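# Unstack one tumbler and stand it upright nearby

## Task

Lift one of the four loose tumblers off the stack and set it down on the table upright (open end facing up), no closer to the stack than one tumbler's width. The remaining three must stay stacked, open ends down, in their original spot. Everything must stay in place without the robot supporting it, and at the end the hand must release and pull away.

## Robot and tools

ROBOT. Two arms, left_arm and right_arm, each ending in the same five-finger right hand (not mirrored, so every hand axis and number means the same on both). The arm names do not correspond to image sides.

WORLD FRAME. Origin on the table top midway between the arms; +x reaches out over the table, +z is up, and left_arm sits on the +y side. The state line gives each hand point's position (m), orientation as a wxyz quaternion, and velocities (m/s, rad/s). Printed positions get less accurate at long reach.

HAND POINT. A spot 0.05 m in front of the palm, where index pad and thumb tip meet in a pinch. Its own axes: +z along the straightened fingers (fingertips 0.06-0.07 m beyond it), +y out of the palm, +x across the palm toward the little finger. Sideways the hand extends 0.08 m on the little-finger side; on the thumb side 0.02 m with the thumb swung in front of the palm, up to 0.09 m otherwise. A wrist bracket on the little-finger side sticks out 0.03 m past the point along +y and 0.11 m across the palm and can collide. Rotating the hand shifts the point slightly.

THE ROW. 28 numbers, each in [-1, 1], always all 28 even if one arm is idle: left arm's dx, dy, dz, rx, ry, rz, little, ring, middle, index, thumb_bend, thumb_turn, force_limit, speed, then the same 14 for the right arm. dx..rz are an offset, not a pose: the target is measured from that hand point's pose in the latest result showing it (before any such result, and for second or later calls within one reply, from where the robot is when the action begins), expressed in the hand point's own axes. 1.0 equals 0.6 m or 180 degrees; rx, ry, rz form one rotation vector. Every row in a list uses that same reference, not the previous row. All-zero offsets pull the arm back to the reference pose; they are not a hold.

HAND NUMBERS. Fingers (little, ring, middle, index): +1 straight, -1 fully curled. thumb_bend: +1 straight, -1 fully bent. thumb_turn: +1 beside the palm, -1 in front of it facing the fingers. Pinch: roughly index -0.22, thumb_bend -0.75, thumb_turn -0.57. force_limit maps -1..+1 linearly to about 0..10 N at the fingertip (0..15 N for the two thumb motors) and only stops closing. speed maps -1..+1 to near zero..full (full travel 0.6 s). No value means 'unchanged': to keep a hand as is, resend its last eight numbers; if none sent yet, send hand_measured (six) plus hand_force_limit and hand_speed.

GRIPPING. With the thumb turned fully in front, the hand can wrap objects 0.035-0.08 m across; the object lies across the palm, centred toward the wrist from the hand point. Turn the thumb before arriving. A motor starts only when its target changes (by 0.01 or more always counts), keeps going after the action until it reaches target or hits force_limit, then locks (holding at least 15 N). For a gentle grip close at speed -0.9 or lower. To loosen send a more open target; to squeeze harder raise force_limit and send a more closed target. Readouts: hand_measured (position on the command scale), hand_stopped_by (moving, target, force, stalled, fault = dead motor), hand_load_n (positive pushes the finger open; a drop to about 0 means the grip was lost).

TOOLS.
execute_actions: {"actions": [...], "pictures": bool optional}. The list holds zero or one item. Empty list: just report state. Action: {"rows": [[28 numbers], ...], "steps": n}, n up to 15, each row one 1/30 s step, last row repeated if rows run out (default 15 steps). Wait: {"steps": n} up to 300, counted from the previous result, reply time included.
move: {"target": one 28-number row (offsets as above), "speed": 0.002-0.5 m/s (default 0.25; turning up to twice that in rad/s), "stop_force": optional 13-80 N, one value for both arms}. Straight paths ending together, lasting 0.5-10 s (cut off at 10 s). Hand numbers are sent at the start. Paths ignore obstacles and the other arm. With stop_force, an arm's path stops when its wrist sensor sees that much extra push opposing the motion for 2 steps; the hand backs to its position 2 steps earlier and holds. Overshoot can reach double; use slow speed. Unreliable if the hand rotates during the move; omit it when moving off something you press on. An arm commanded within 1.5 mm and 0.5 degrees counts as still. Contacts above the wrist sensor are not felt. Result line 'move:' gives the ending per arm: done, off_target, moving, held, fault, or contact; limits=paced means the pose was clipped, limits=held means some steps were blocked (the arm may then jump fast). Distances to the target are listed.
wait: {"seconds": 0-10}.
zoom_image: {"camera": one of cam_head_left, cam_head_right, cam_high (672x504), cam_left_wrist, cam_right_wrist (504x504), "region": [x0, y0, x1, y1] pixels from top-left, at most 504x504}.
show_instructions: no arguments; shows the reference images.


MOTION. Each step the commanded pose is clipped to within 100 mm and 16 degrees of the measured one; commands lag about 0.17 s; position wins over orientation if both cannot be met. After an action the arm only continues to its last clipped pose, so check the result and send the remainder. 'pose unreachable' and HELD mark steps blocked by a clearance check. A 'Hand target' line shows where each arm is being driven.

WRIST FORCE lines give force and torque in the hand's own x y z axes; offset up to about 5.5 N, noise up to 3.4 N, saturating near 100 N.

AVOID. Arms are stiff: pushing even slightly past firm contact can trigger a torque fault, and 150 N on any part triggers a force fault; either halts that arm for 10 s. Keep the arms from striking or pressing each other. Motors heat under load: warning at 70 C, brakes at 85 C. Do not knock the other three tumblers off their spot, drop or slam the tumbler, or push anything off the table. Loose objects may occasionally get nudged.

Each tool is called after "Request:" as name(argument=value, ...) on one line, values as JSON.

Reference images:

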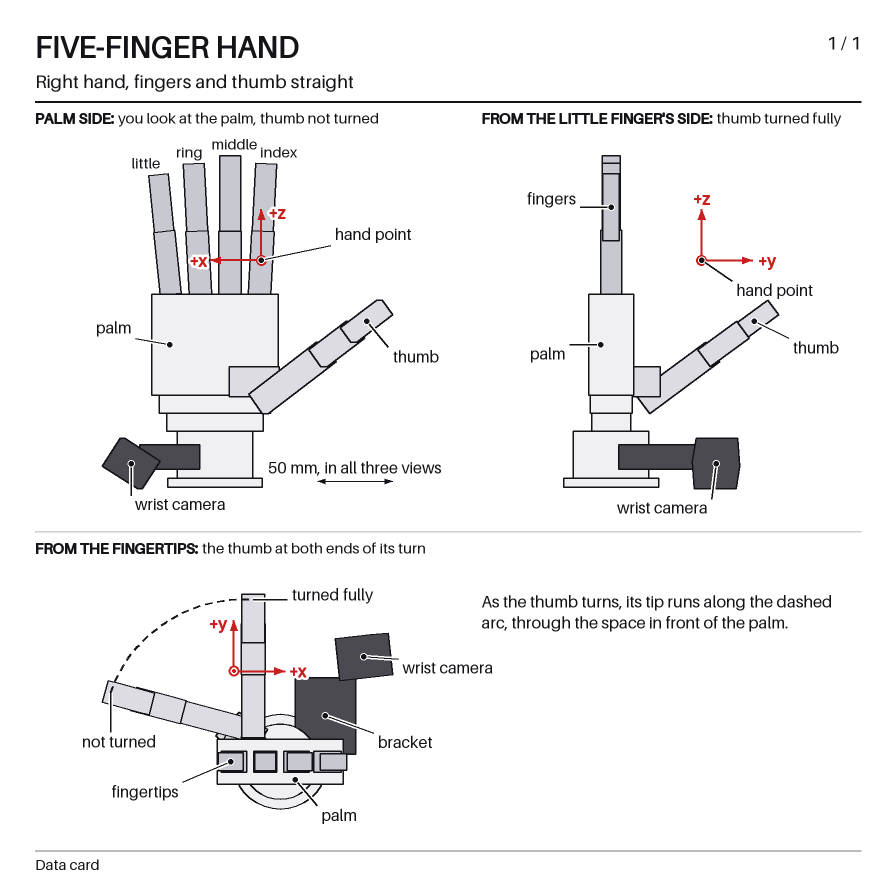

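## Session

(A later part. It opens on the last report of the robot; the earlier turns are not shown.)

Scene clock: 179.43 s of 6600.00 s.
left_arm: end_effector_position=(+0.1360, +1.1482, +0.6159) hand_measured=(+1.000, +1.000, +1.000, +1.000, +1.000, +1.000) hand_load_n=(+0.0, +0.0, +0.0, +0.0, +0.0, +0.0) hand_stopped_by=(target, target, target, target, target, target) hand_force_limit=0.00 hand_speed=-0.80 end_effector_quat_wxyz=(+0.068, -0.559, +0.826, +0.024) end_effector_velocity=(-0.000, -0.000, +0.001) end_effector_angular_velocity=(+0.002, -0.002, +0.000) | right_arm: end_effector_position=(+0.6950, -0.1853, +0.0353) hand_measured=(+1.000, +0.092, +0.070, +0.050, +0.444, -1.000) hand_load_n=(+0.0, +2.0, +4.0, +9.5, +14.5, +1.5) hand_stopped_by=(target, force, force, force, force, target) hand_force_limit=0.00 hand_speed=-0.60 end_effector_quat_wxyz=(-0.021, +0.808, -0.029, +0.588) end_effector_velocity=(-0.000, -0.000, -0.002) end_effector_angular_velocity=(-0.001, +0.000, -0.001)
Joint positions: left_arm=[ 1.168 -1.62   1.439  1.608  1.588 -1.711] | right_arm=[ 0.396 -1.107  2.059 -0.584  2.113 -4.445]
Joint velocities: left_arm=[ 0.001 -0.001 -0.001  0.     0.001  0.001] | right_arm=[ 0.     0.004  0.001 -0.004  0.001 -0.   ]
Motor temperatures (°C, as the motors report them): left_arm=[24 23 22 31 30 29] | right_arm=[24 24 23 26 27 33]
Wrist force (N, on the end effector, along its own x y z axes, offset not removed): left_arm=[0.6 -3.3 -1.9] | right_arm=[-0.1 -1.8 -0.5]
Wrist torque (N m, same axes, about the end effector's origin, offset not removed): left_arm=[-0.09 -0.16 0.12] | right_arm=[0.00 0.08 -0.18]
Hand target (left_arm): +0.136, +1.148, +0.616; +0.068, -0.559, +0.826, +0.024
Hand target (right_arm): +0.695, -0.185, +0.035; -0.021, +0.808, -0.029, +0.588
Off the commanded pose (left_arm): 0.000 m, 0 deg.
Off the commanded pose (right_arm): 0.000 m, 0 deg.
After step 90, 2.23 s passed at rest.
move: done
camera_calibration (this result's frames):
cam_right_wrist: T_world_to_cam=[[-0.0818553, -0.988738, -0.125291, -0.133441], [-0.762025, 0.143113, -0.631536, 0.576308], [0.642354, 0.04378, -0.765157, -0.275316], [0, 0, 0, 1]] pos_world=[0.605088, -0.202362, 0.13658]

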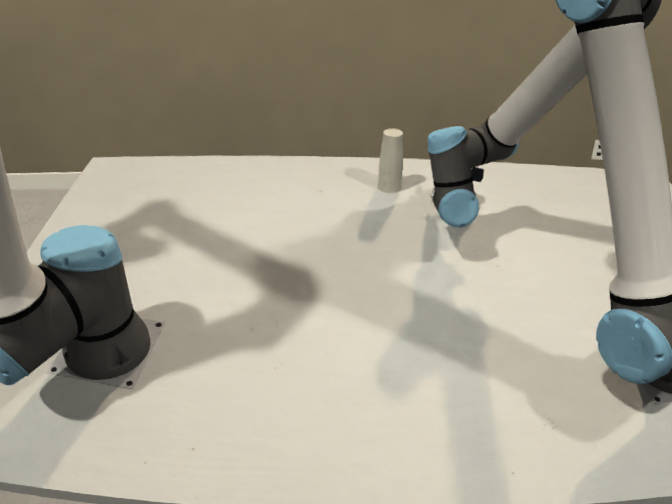

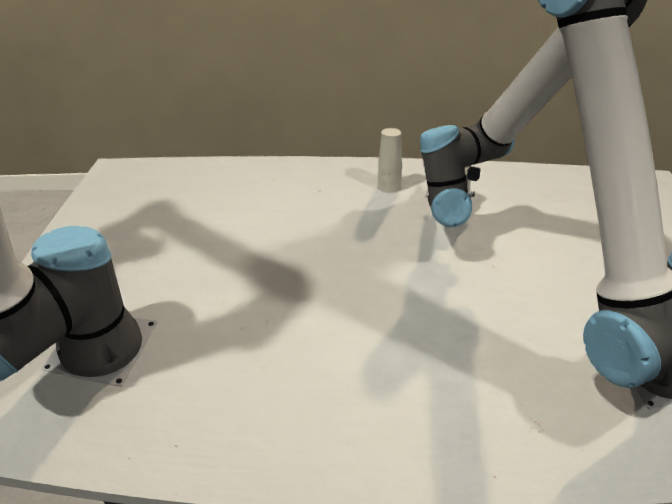

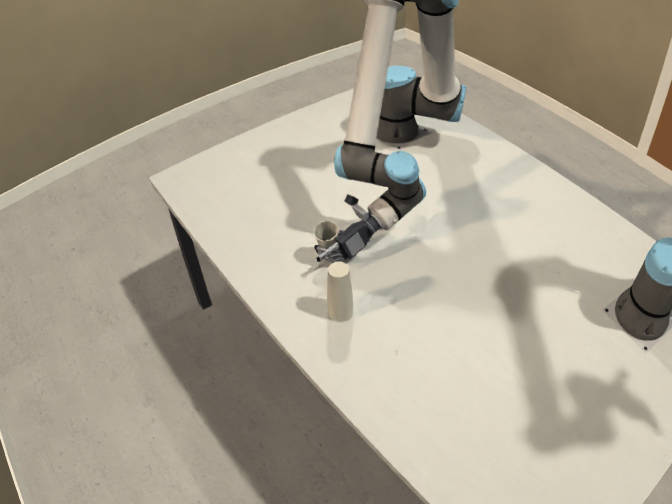

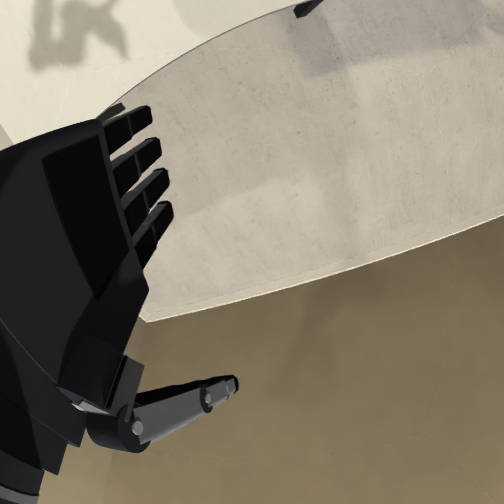

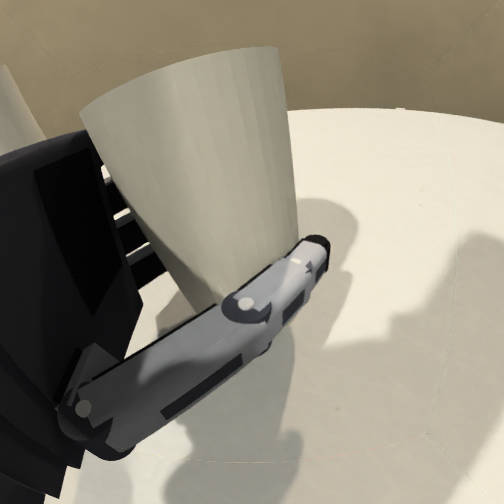

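No contact yet; wrist has room. Undo half the pitch and descend.

Request:
move(target=[0,0,0,0,0,0,1,1,1,1,1,1,0,-0.8, 0,0,0,0,0.06,0,1,-1,-1,-1,-1,-1,0,-0.6], speed=0.03)

Request:
move(target=[0,0,0,0,0,0,1,1,1,1,1,1,0,-0.8, -0.05,0,0.006,0,0,0,1,-1,-1,-1,-1,-1,0,-0.6], speed=0.005, stop_force=13)

Scene clock: 186.47 s of 6600.00 s.
left_arm: end_effector_position=(+0.1360, +1.1482, +0.6159) hand_measured=(+1.000, +1.000, +1.000, +1.000, +1.000, +1.000) hand_load_n=(+0.0, +0.0, +0.0, +0.0, +0.0, +0.0) hand_stopped_by=(target, target, target, target, target, target) hand_force_limit=0.00 hand_speed=-0.80 end_effector_quat_wxyz=(+0.068, -0.559, +0.826, +0.024) end_effector_velocity=(+0.001, -0.000, -0.000) end_effector_angular_velocity=(+0.000, +0.001, -0.001) | right_arm: end_effector_position=(+0.6949, -0.1853, +0.0354) hand_measured=(+1.000, +0.092, +0.070, +0.050, +0.444, -1.000) hand_load_n=(+0.0, +2.0, +4.0, +9.5, +14.5, +1.5) hand_stopped_by=(target, force, force, force, force, target) hand_force_limit=0.00 hand_speed=-0.60 end_effector_quat_wxyz=(-0.018, +0.750, -0.030, +0.660) end_effector_velocity=(-0.001, +0.000, -0.000) end_effector_angular_velocity=(+0.001, -0.014, -0.000)
Joint positions: left_arm=[ 1.168 -1.62   1.439  1.608  1.588 -1.711] | right_arm=[ 0.418 -1.075  2.132 -0.902  2.173 -4.557]
Joint velocities: left_arm=[-0.002 -0.     0.001 -0.    -0.001 -0.001] | right_arm=[ 0.002  0.003  0.006 -0.025  0.003 -0.008]
Motor temperatures (°C, as the motors report them): left_arm=[24 23 22 31 30 29] | right_arm=[24 24 23 26 27 33]
Wrist force (N, on the end effector, along its own x y z axes, offset not removed): left_arm=[-1.5 -2.0 -0.5] | right_arm=[3.1 0.0 -5.0]
Wrist torque (N m, same axes, about the end effector's origin, offset not removed): left_arm=[-0.05 0.13 -0.01] | right_arm=[0.42 -0.35 0.04]
Hand target (left_arm): +0.136, +1.148, +0.616; +0.068, -0.559, +0.826, +0.024
Hand target (right_arm): +0.695, -0.185, +0.035; -0.018, +0.749, -0.030, +0.661
Off the commanded pose (left_arm): 0.000 m, 0 deg.
Off the commanded pose (right_arm): 0.000 m, 0 deg.
After step 90, 0.67 s passed at rest.
move: done
camera_calibration (this result's frames):
cam_left_wrist: T_world_to_cam=[[-0.894898, 0.443092, -0.0531702, -0.352766], [0.28949, 0.667049, 0.68647, -1.2348], [0.339636, 0.598928, -0.725212, -0.152828], [0, 0, 0, 1]] pos_world=[0.093679, 1.07151, 0.718063]
cam_right_wrist: T_world_to_cam=[[-0.0698054, -0.988317, -0.13549, -0.14139], [-0.629869, 0.14899, -0.762277, 0.490189], [0.773558, 0.03213, -0.632911, -0.373267], [0, 0, 0, 1]] pos_world=[0.587629, -0.200778, 0.118258]

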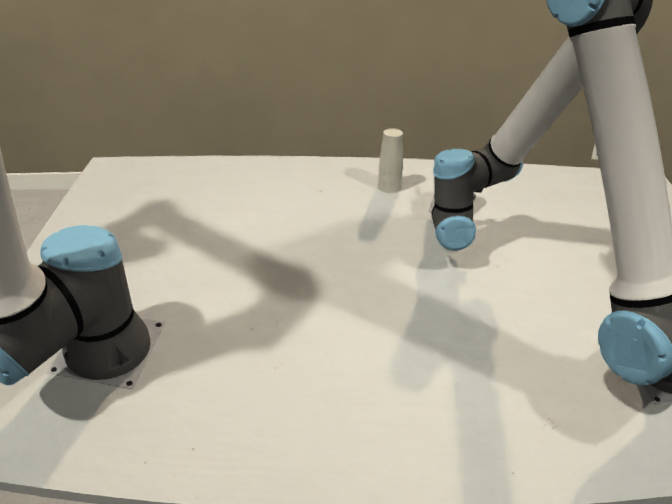

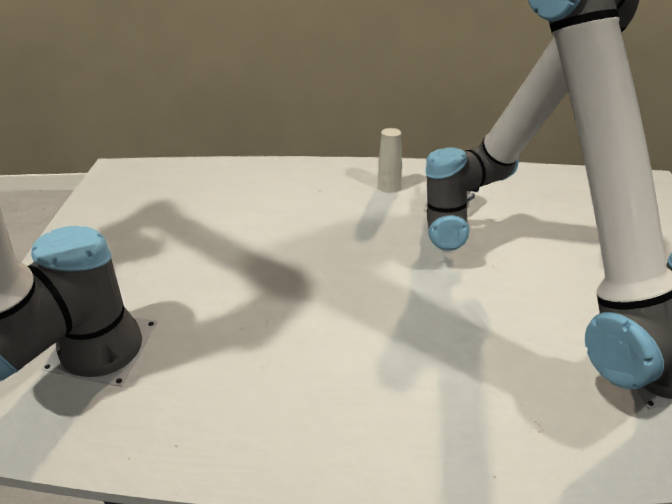

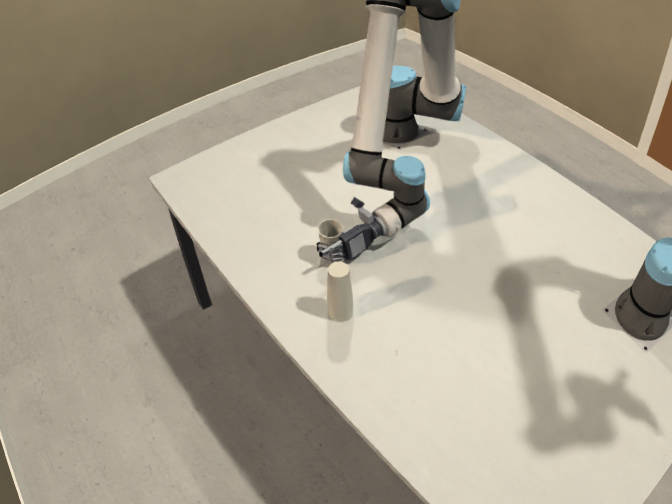

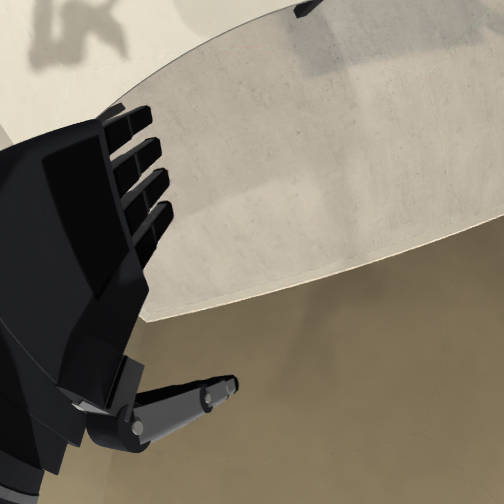

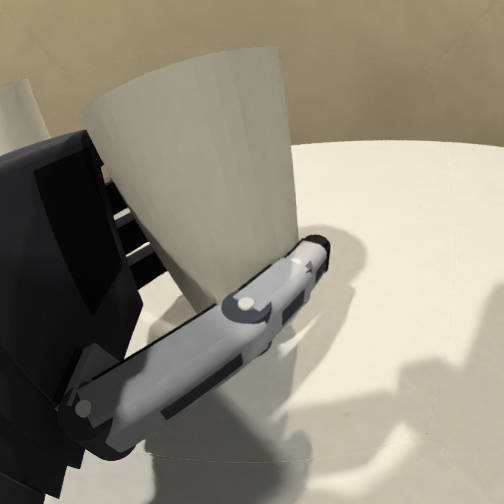

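Scene clock: 188.70 s of 6600.00 s.
left_arm: end_effector_position=(+0.1360, +1.1482, +0.6159) hand_measured=(+1.000, +1.000, +1.000, +1.000, +1.000, +1.000) hand_load_n=(+0.0, +0.0, +0.0, +0.0, +0.0, +0.0) hand_stopped_by=(target, target, target, target, target, target) hand_force_limit=0.00 hand_speed=-0.80 end_effector_quat_wxyz=(+0.068, -0.559, +0.826, +0.024) end_effector_velocity=(+0.000, -0.000, +0.001) end_effector_angular_velocity=(+0.001, -0.003, +0.001) | right_arm: end_effector_position=(+0.6949, -0.1847, +0.0261) hand_measured=(+1.000, +0.092, +0.070, +0.050, +0.444, -1.000) hand_load_n=(+0.0, +1.5, +3.5, +9.0, +15.0, -1.5) hand_stopped_by=(target, force, force, force, force, target) hand_force_limit=0.00 hand_speed=-0.60 end_effector_quat_wxyz=(-0.018, +0.750, -0.030, +0.661) end_effector_velocity=(-0.000, +0.000, +0.002) end_effector_angular_velocity=(-0.001, +0.001, +0.001)
Joint positions: left_arm=[ 1.168 -1.62   1.439  1.608  1.588 -1.711] | right_arm=[ 0.419 -1.059  2.132 -0.918  2.174 -4.557]
Joint velocities: left_arm=[ 0.001 -0.001 -0.002  0.     0.002 -0.   ] | right_arm=[ 0.    -0.003 -0.001  0.004 -0.    -0.   ]
Motor temperatures (°C, as the motors report them): left_arm=[24 23 22 31 30 29] | right_arm=[24 24 23 26 27 33]
Wrist force (N, on the end effector, along its own x y z axes, offset not removed): left_arm=[-1.4 -0.5 0.0] | right_arm=[5.0 5.7 1.8]
Wrist torque (N m, same axes, about the end effector's origin, offset not removed): left_arm=[0.23 0.12 0.08] | right_arm=[0.45 -0.01 0.07]
Hand target (left_arm): +0.136, +1.148, +0.616; +0.068, -0.559, +0.826, +0.024
Hand target (right_arm): +0.695, -0.185, +0.026; -0.018, +0.750, -0.030, +0.661
Off the commanded pose (left_arm): 0.000 m, 0 deg.
Off the commanded pose (right_arm): 0.021 m, 0 deg.
move: contact (right_arm)
camera_calibration (this result's frames):
cam_right_wrist: T_world_to_cam=[[-0.0698782, -0.988306, -0.135531, -0.142003], [-0.629811, 0.14907, -0.76231, 0.48298], [0.773599, 0.0320903, -0.632863, -0.37914], [0, 0, 0, 1]] pos_world=[0.587565, -0.200174, 0.108991]

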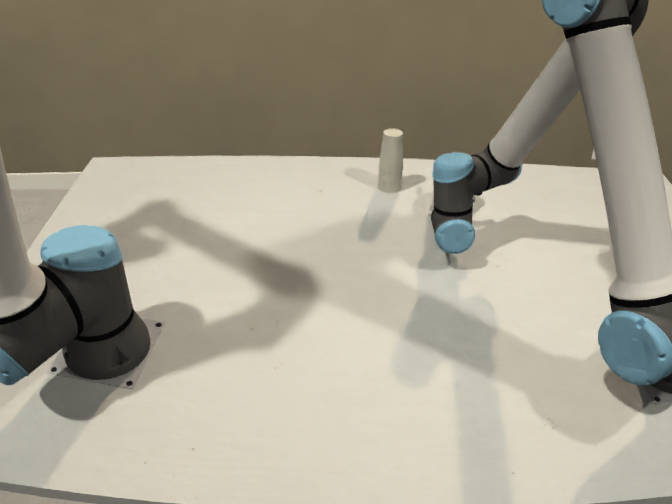

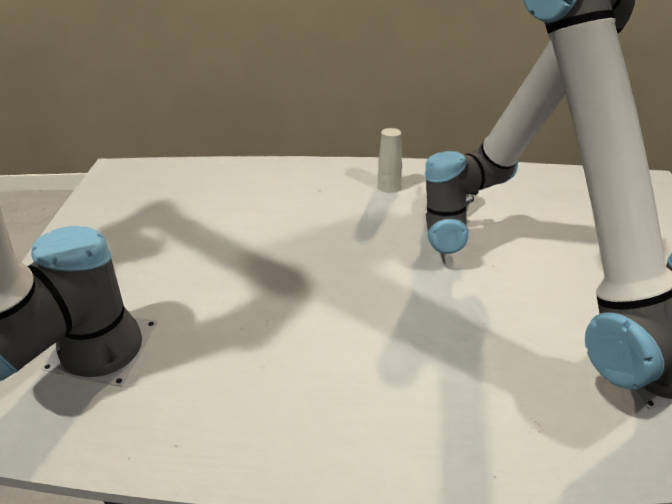

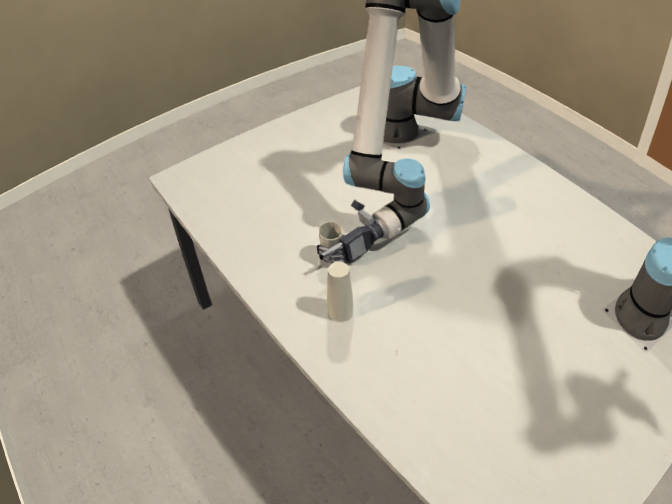

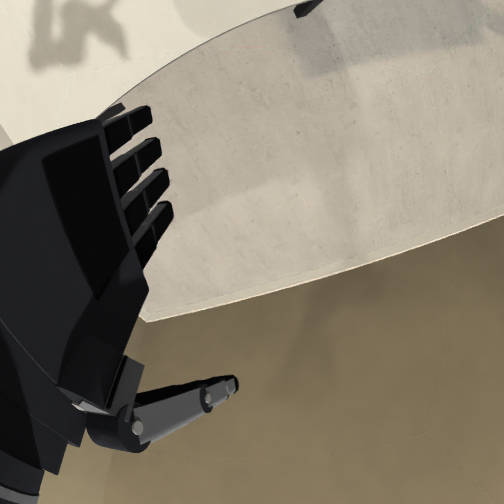

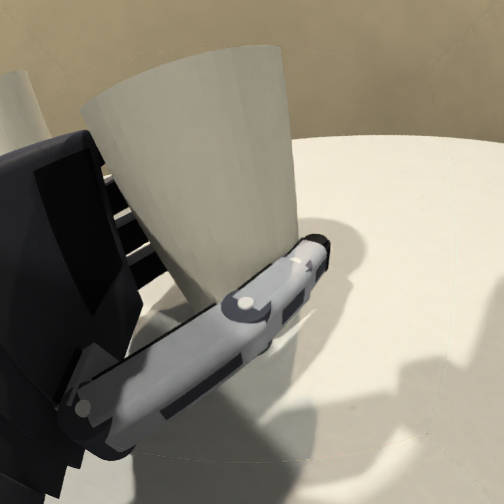

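Contact (possibly thumb). Release slowly, then withdraw in +y away (palm faces −y, so back off toward +y = −y_h), slightly.

Request:
move(target=[0,0,0,0,0,0,1,1,1,1,1,1,0,-0.8, 0,0,0,0,0,0,1,1,1,1,1,-1,0,-0.7])

Request:
move(target=[0,0,0,0,0,0,1,1,1,1,1,1,0,-0.8, 0.02,-0.03,-0.15,0,0,0,1,1,1,1,1,-1,0,-0.7], speed=0.04)

Request:
move(target=[0,0,0,0,0,0,1,1,1,1,1,1,0,-0.8, 0.35,0,-0.2,0,0,0,1,1,1,1,1,-1,0,-0.7], speed=0.2)

Scene clock: 194.83 s of 6600.00 s.
left_arm: end_effector_position=(+0.1360, +1.1482, +0.6159) hand_measured=(+1.000, +1.000, +1.000, +1.000, +1.000, +1.000) hand_load_n=(+0.0, +0.0, +0.0, +0.0, +0.0, +0.0) hand_stopped_by=(target, target, target, target, target, target) hand_force_limit=0.00 hand_speed=-0.80 end_effector_quat_wxyz=(+0.068, -0.559, +0.826, +0.024) end_effector_velocity=(+0.000, +0.000, +0.000) end_effector_angular_velocity=(-0.000, -0.000, -0.000) | right_arm: end_effector_position=(+0.6949, -0.1847, +0.0261) hand_measured=(+1.000, +1.000, +1.000, +1.000, +1.000, -1.000) hand_load_n=(+0.0, +0.0, +0.0, +0.0, +0.0, +0.0) hand_stopped_by=(target, target, target, target, target, target) hand_force_limit=0.00 hand_speed=-0.70 end_effector_quat_wxyz=(-0.018, +0.750, -0.030, +0.661) end_effector_velocity=(+0.000, +0.000, +0.000) end_effector_angular_velocity=(-0.000, -0.000, +0.000)
Joint positions: left_arm=[ 1.168 -1.62   1.439  1.608  1.588 -1.711] | right_arm=[ 0.419 -1.059  2.132 -0.918  2.174 -4.557]
Joint velocities: left_arm=[ 0.001  0.001 -0.001  0.     0.001  0.   ] | right_arm=[-0.    -0.    -0.     0.    -0.    -0.001]
Motor temperatures (°C, as the motors report them): left_arm=[24 23 22 31 30 29] | right_arm=[24 24 23 26 27 33]
Wrist force (N, on the end effector, along its own x y z axes, offset not removed): left_arm=[0.1 -3.0 -3.4] | right_arm=[1.1 -3.3 -7.8]
Wrist torque (N m, same axes, about the end effector's origin, offset not removed): left_arm=[0.09 0.08 0.04] | right_arm=[0.20 0.33 -0.27]
Hand target (left_arm): +0.136, +1.148, +0.616; +0.068, -0.559, +0.826, +0.024
Hand target (right_arm): +0.695, -0.185, +0.026; -0.018, +0.750, -0.030, +0.661
Off the commanded pose (left_arm): 0.000 m, 0 deg.
Off the commanded pose (right_arm): 0.000 m, 0 deg.
After step 90, 0.97 s passed at rest.
move: done
camera_calibration (this result's frames):
cam_left_wrist: T_world_to_cam=[[-0.894898, 0.443092, -0.0531702, -0.352766], [0.28949, 0.667049, 0.68647, -1.2348], [0.339636, 0.598928, -0.725212, -0.152828], [0, 0, 0, 1]] pos_world=[0.0936791, 1.07151, 0.718063]
cam_right_wrist: T_world_to_cam=[[-0.069892, -0.988305, -0.135533, -0.142], [-0.629808, 0.14908, -0.762311, 0.482985], [0.7736, 0.0320802, -0.632861, -0.379147], [0, 0, 0, 1]] pos_world=[0.587571, -0.20018, 0.108992]

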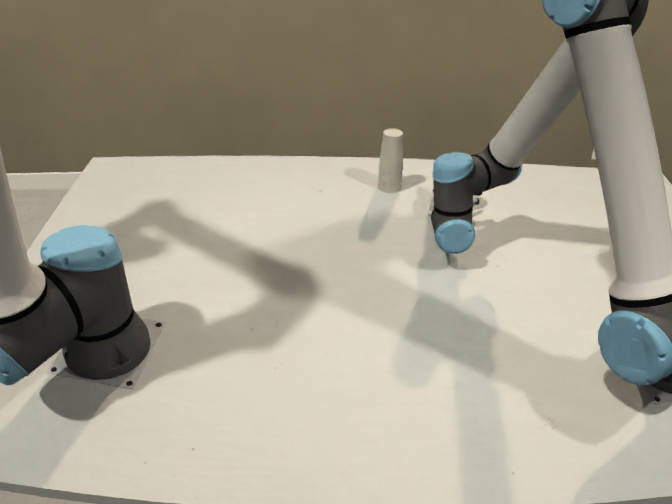

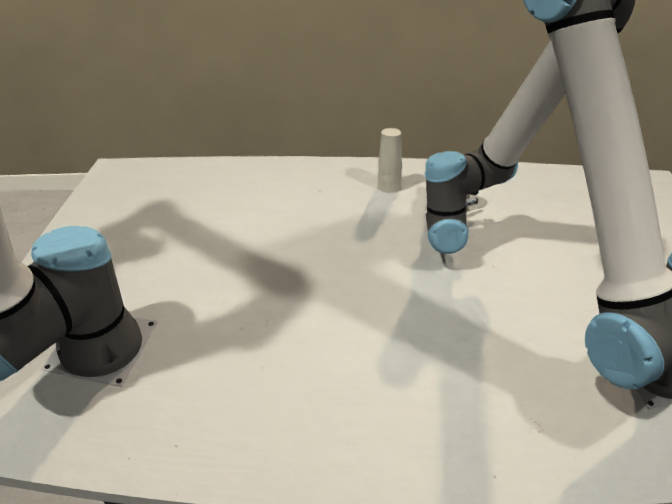

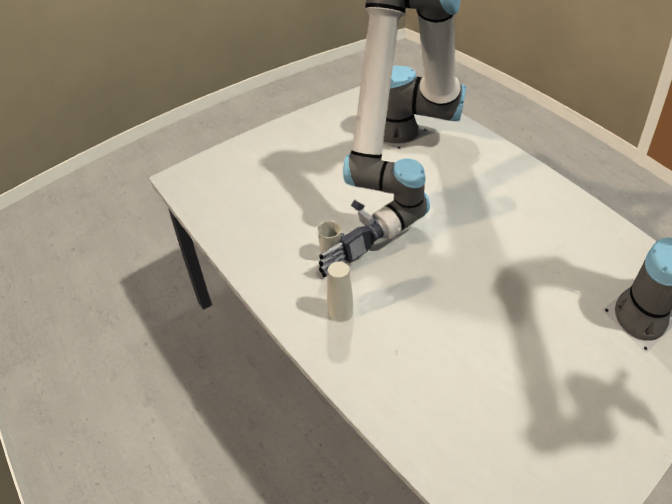

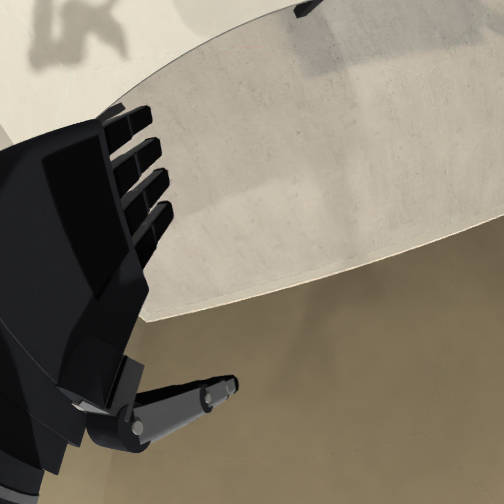

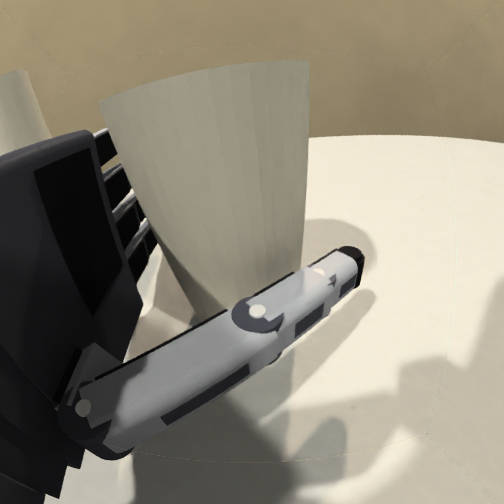

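Scene clock: 197.53 s of 6600.00 s.
left_arm: end_effector_position=(+0.1360, +1.1482, +0.6159) hand_measured=(+1.000, +1.000, +1.000, +1.000, +1.000, +1.000) hand_load_n=(+0.0, +0.0, +0.0, +0.0, +0.0, +0.0) hand_stopped_by=(target, target, target, target, target, target) hand_force_limit=0.00 hand_speed=-0.80 end_effector_quat_wxyz=(+0.068, -0.559, +0.826, +0.024) end_effector_velocity=(-0.001, -0.000, -0.000) end_effector_angular_velocity=(-0.000, +0.001, +0.003) | right_arm: end_effector_position=(+0.6077, -0.1664, +0.0506) hand_measured=(+1.000, +1.000, +1.000, +1.000, +1.000, -1.000) hand_load_n=(+0.0, +0.0, +0.0, +0.0, +0.0, +0.0) hand_stopped_by=(target, target, target, target, target, target) hand_force_limit=0.00 hand_speed=-0.70 end_effector_quat_wxyz=(-0.018, +0.750, -0.030, +0.660) end_effector_velocity=(-0.002, +0.001, +0.000) end_effector_angular_velocity=(+0.002, +0.000, -0.000)
Joint positions: left_arm=[ 1.168 -1.62   1.439  1.608  1.588 -1.711] | right_arm=[ 0.545 -1.133  2.193 -0.889  2.299 -4.53 ]
Joint velocities: left_arm=[ 0.001 -0.     0.001 -0.    -0.001 -0.001] | right_arm=[ 0.003 -0.001  0.001  0.001  0.003  0.003]
Motor temperatures (°C, as the motors report them): left_arm=[24 23 22 31 30 29] | right_arm=[24 24 23 26 27 33]
Wrist force (N, on the end effector, along its own x y z axes, offset not removed): left_arm=[-0.2 -1.3 -2.3] | right_arm=[3.5 -3.0 -1.1]
Wrist torque (N m, same axes, about the end effector's origin, offset not removed): left_arm=[0.19 0.06 0.01] | right_arm=[-0.02 -0.51 -0.24]
Hand target (left_arm): +0.136, +1.148, +0.616; +0.068, -0.559, +0.826, +0.024
Hand target (right_arm): +0.608, -0.166, +0.051; -0.018, +0.750, -0.030, +0.660
Off the commanded pose (left_arm): 0.000 m, 0 deg.
Off the commanded pose (right_arm): 0.000 m, 0 deg.
move: done
camera_calibration (this result's frames):
cam_left_wrist: T_world_to_cam=[[-0.894898, 0.443092, -0.0531702, -0.352766], [0.28949, 0.667049, 0.68647, -1.2348], [0.339636, 0.598928, -0.725212, -0.152828], [0, 0, 0, 1]] pos_world=[0.093679, 1.07151, 0.718063]
cam_right_wrist: T_world_to_cam=[[-0.069898, -0.988275, -0.135749, -0.126635], [-0.629946, 0.149245, -0.762164, 0.444092], [0.773487, 0.0322406, -0.632992, -0.296719], [0, 0, 0, 1]] pos_world=[0.500411, -0.181862, 0.13346]

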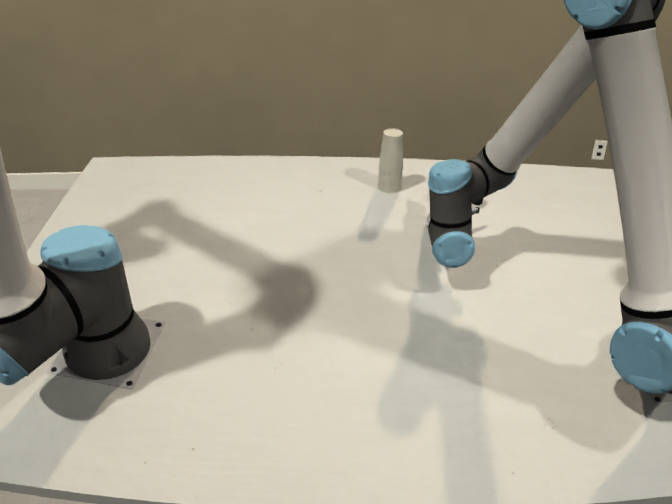

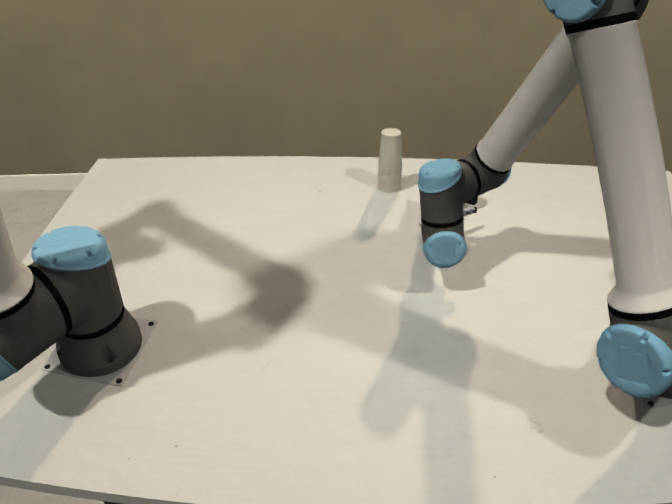

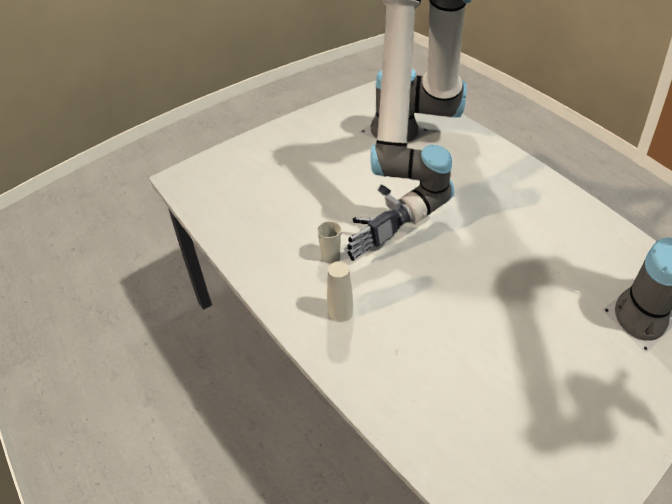

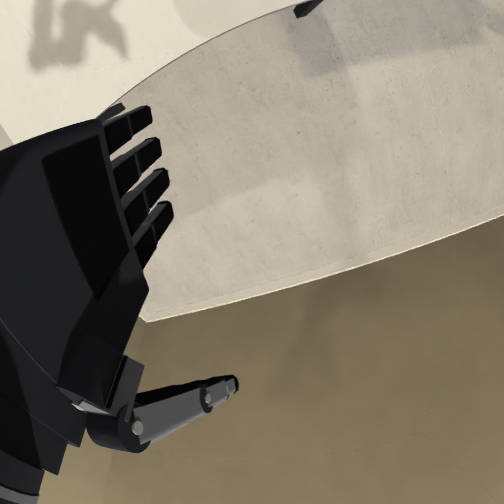

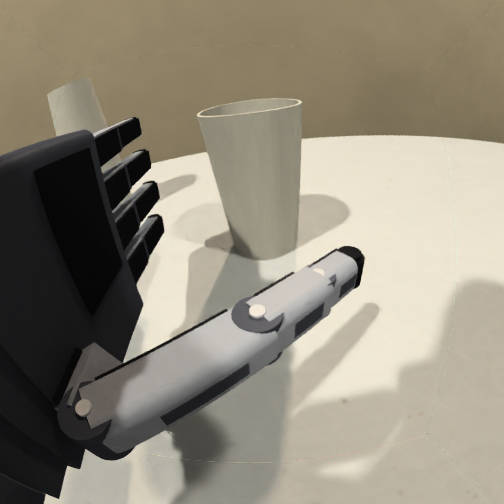

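Scene clock: 199.33 s of 6600.00 s.
left_arm: end_effector_position=(+0.1360, +1.1482, +0.6159) hand_measured=(+1.000, +1.000, +1.000, +1.000, +1.000, +1.000) hand_load_n=(+0.0, +0.0, +0.0, +0.0, +0.0, +0.0) hand_stopped_by=(target, target, target, target, target, target) hand_force_limit=0.00 hand_speed=-0.80 end_effector_quat_wxyz=(+0.068, -0.559, +0.826, +0.024) end_effector_velocity=(-0.000, -0.000, -0.000) end_effector_angular_velocity=(-0.001, +0.000, -0.000) | right_arm: end_effector_position=(+0.5154, -0.1791, +0.2734) hand_measured=(+1.000, +1.000, +1.000, +1.000, +1.000, -1.000) hand_load_n=(+0.0, +0.0, +0.0, +0.0, +0.0, +0.0) hand_stopped_by=(target, target, target, target, target, target) hand_force_limit=0.00 hand_speed=-0.70 end_effector_quat_wxyz=(-0.018, +0.750, -0.030, +0.660) end_effector_velocity=(-0.001, -0.001, +0.002) end_effector_angular_velocity=(-0.002, +0.001, -0.001)
Joint positions: left_arm=[ 1.168 -1.62   1.439  1.608  1.588 -1.711] | right_arm=[ 0.659 -1.534  2.157 -0.431  2.411 -4.501]
Joint velocities: left_arm=[ 0.     0.    -0.     0.001  0.     0.001] | right_arm=[ 0.001 -0.003 -0.001  0.007  0.002  0.   ]
Motor temperatures (°C, as the motors report them): left_arm=[24 23 22 31 30 29] | right_arm=[24 24 23 26 27 33]
Wrist force (N, on the end effector, along its own x y z axes, offset not removed): left_arm=[-0.3 -2.4 -1.8] | right_arm=[-0.7 0.8 -4.3]
Wrist torque (N m, same axes, about the end effector's origin, offset not removed): left_arm=[-0.03 0.09 -0.02] | right_arm=[0.64 0.36 -0.35]
Hand target (left_arm): +0.136, +1.148, +0.616; +0.068, -0.559, +0.826, +0.024
Hand target (right_arm): +0.515, -0.179, +0.274; -0.018, +0.750, -0.030, +0.660
Off the commanded pose (left_arm): 0.000 m, 0 deg.
Off the commanded pose (right_arm): 0.000 m, 0 deg.
move: done
camera_calibration (this result's frames):
cam_left_wrist: T_world_to_cam=[[-0.894898, 0.443092, -0.0531702, -0.352766], [0.28949, 0.667049, 0.68647, -1.2348], [0.339636, 0.598928, -0.725212, -0.152828], [0, 0, 0, 1]] pos_world=[0.0936791, 1.07151, 0.718063]
cam_right_wrist: T_world_to_cam=[[-0.0698837, -0.988254, -0.135903, -0.115357], [-0.630017, 0.149352, -0.762084, 0.557692], [0.773431, 0.0323639, -0.633054, -0.0837708], [0, 0, 0, 1]] pos_world=[0.408085, -0.194583, 0.356299]

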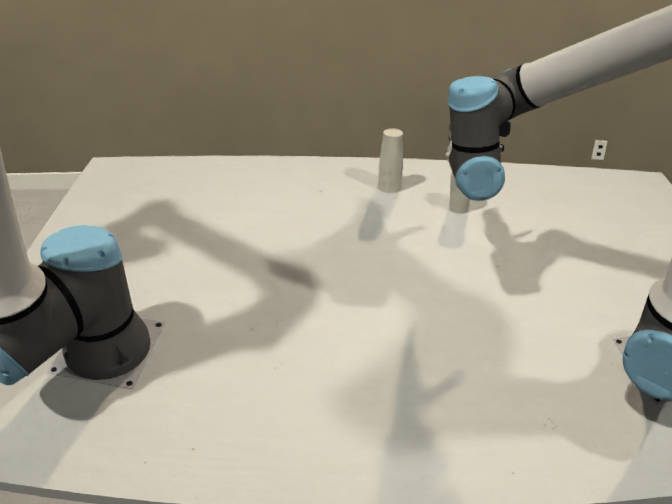

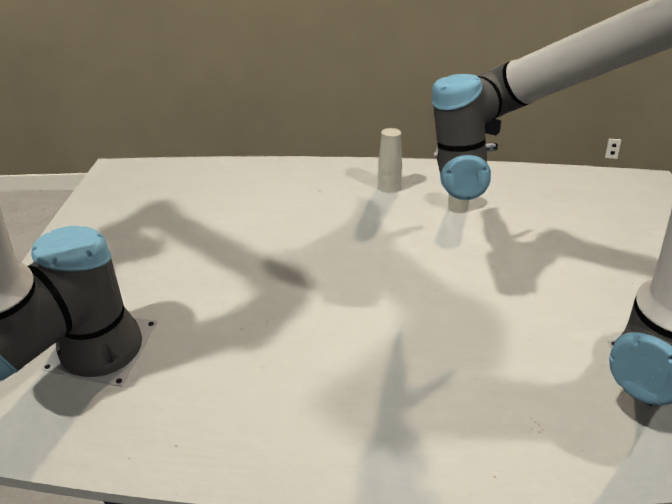

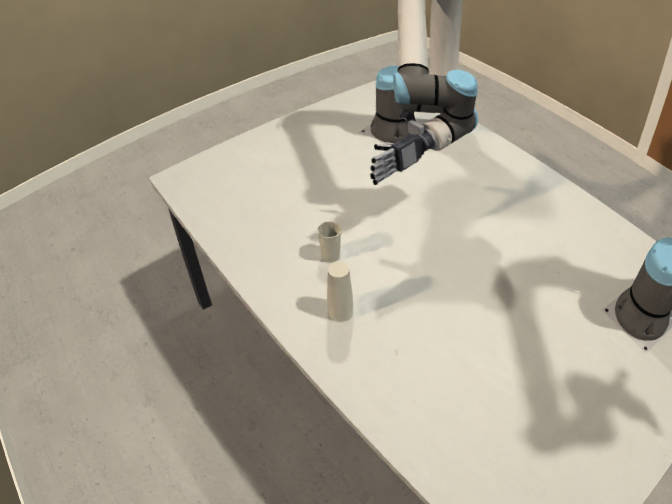

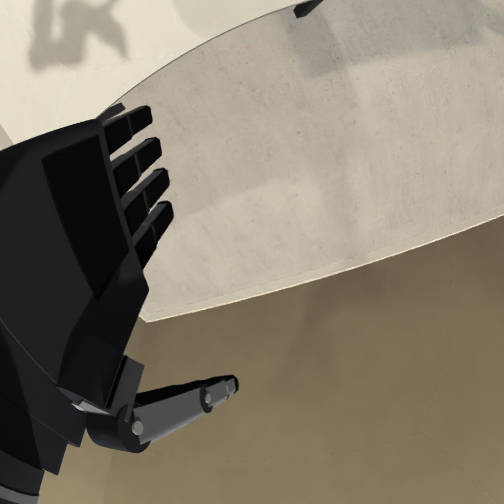

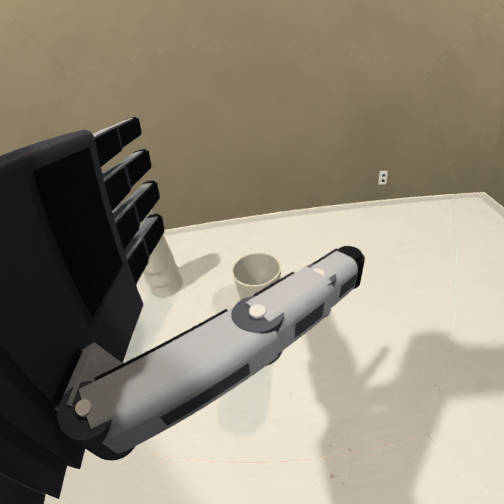

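Request:
finished_scene(scene=1)

The scene is finished: the task was done.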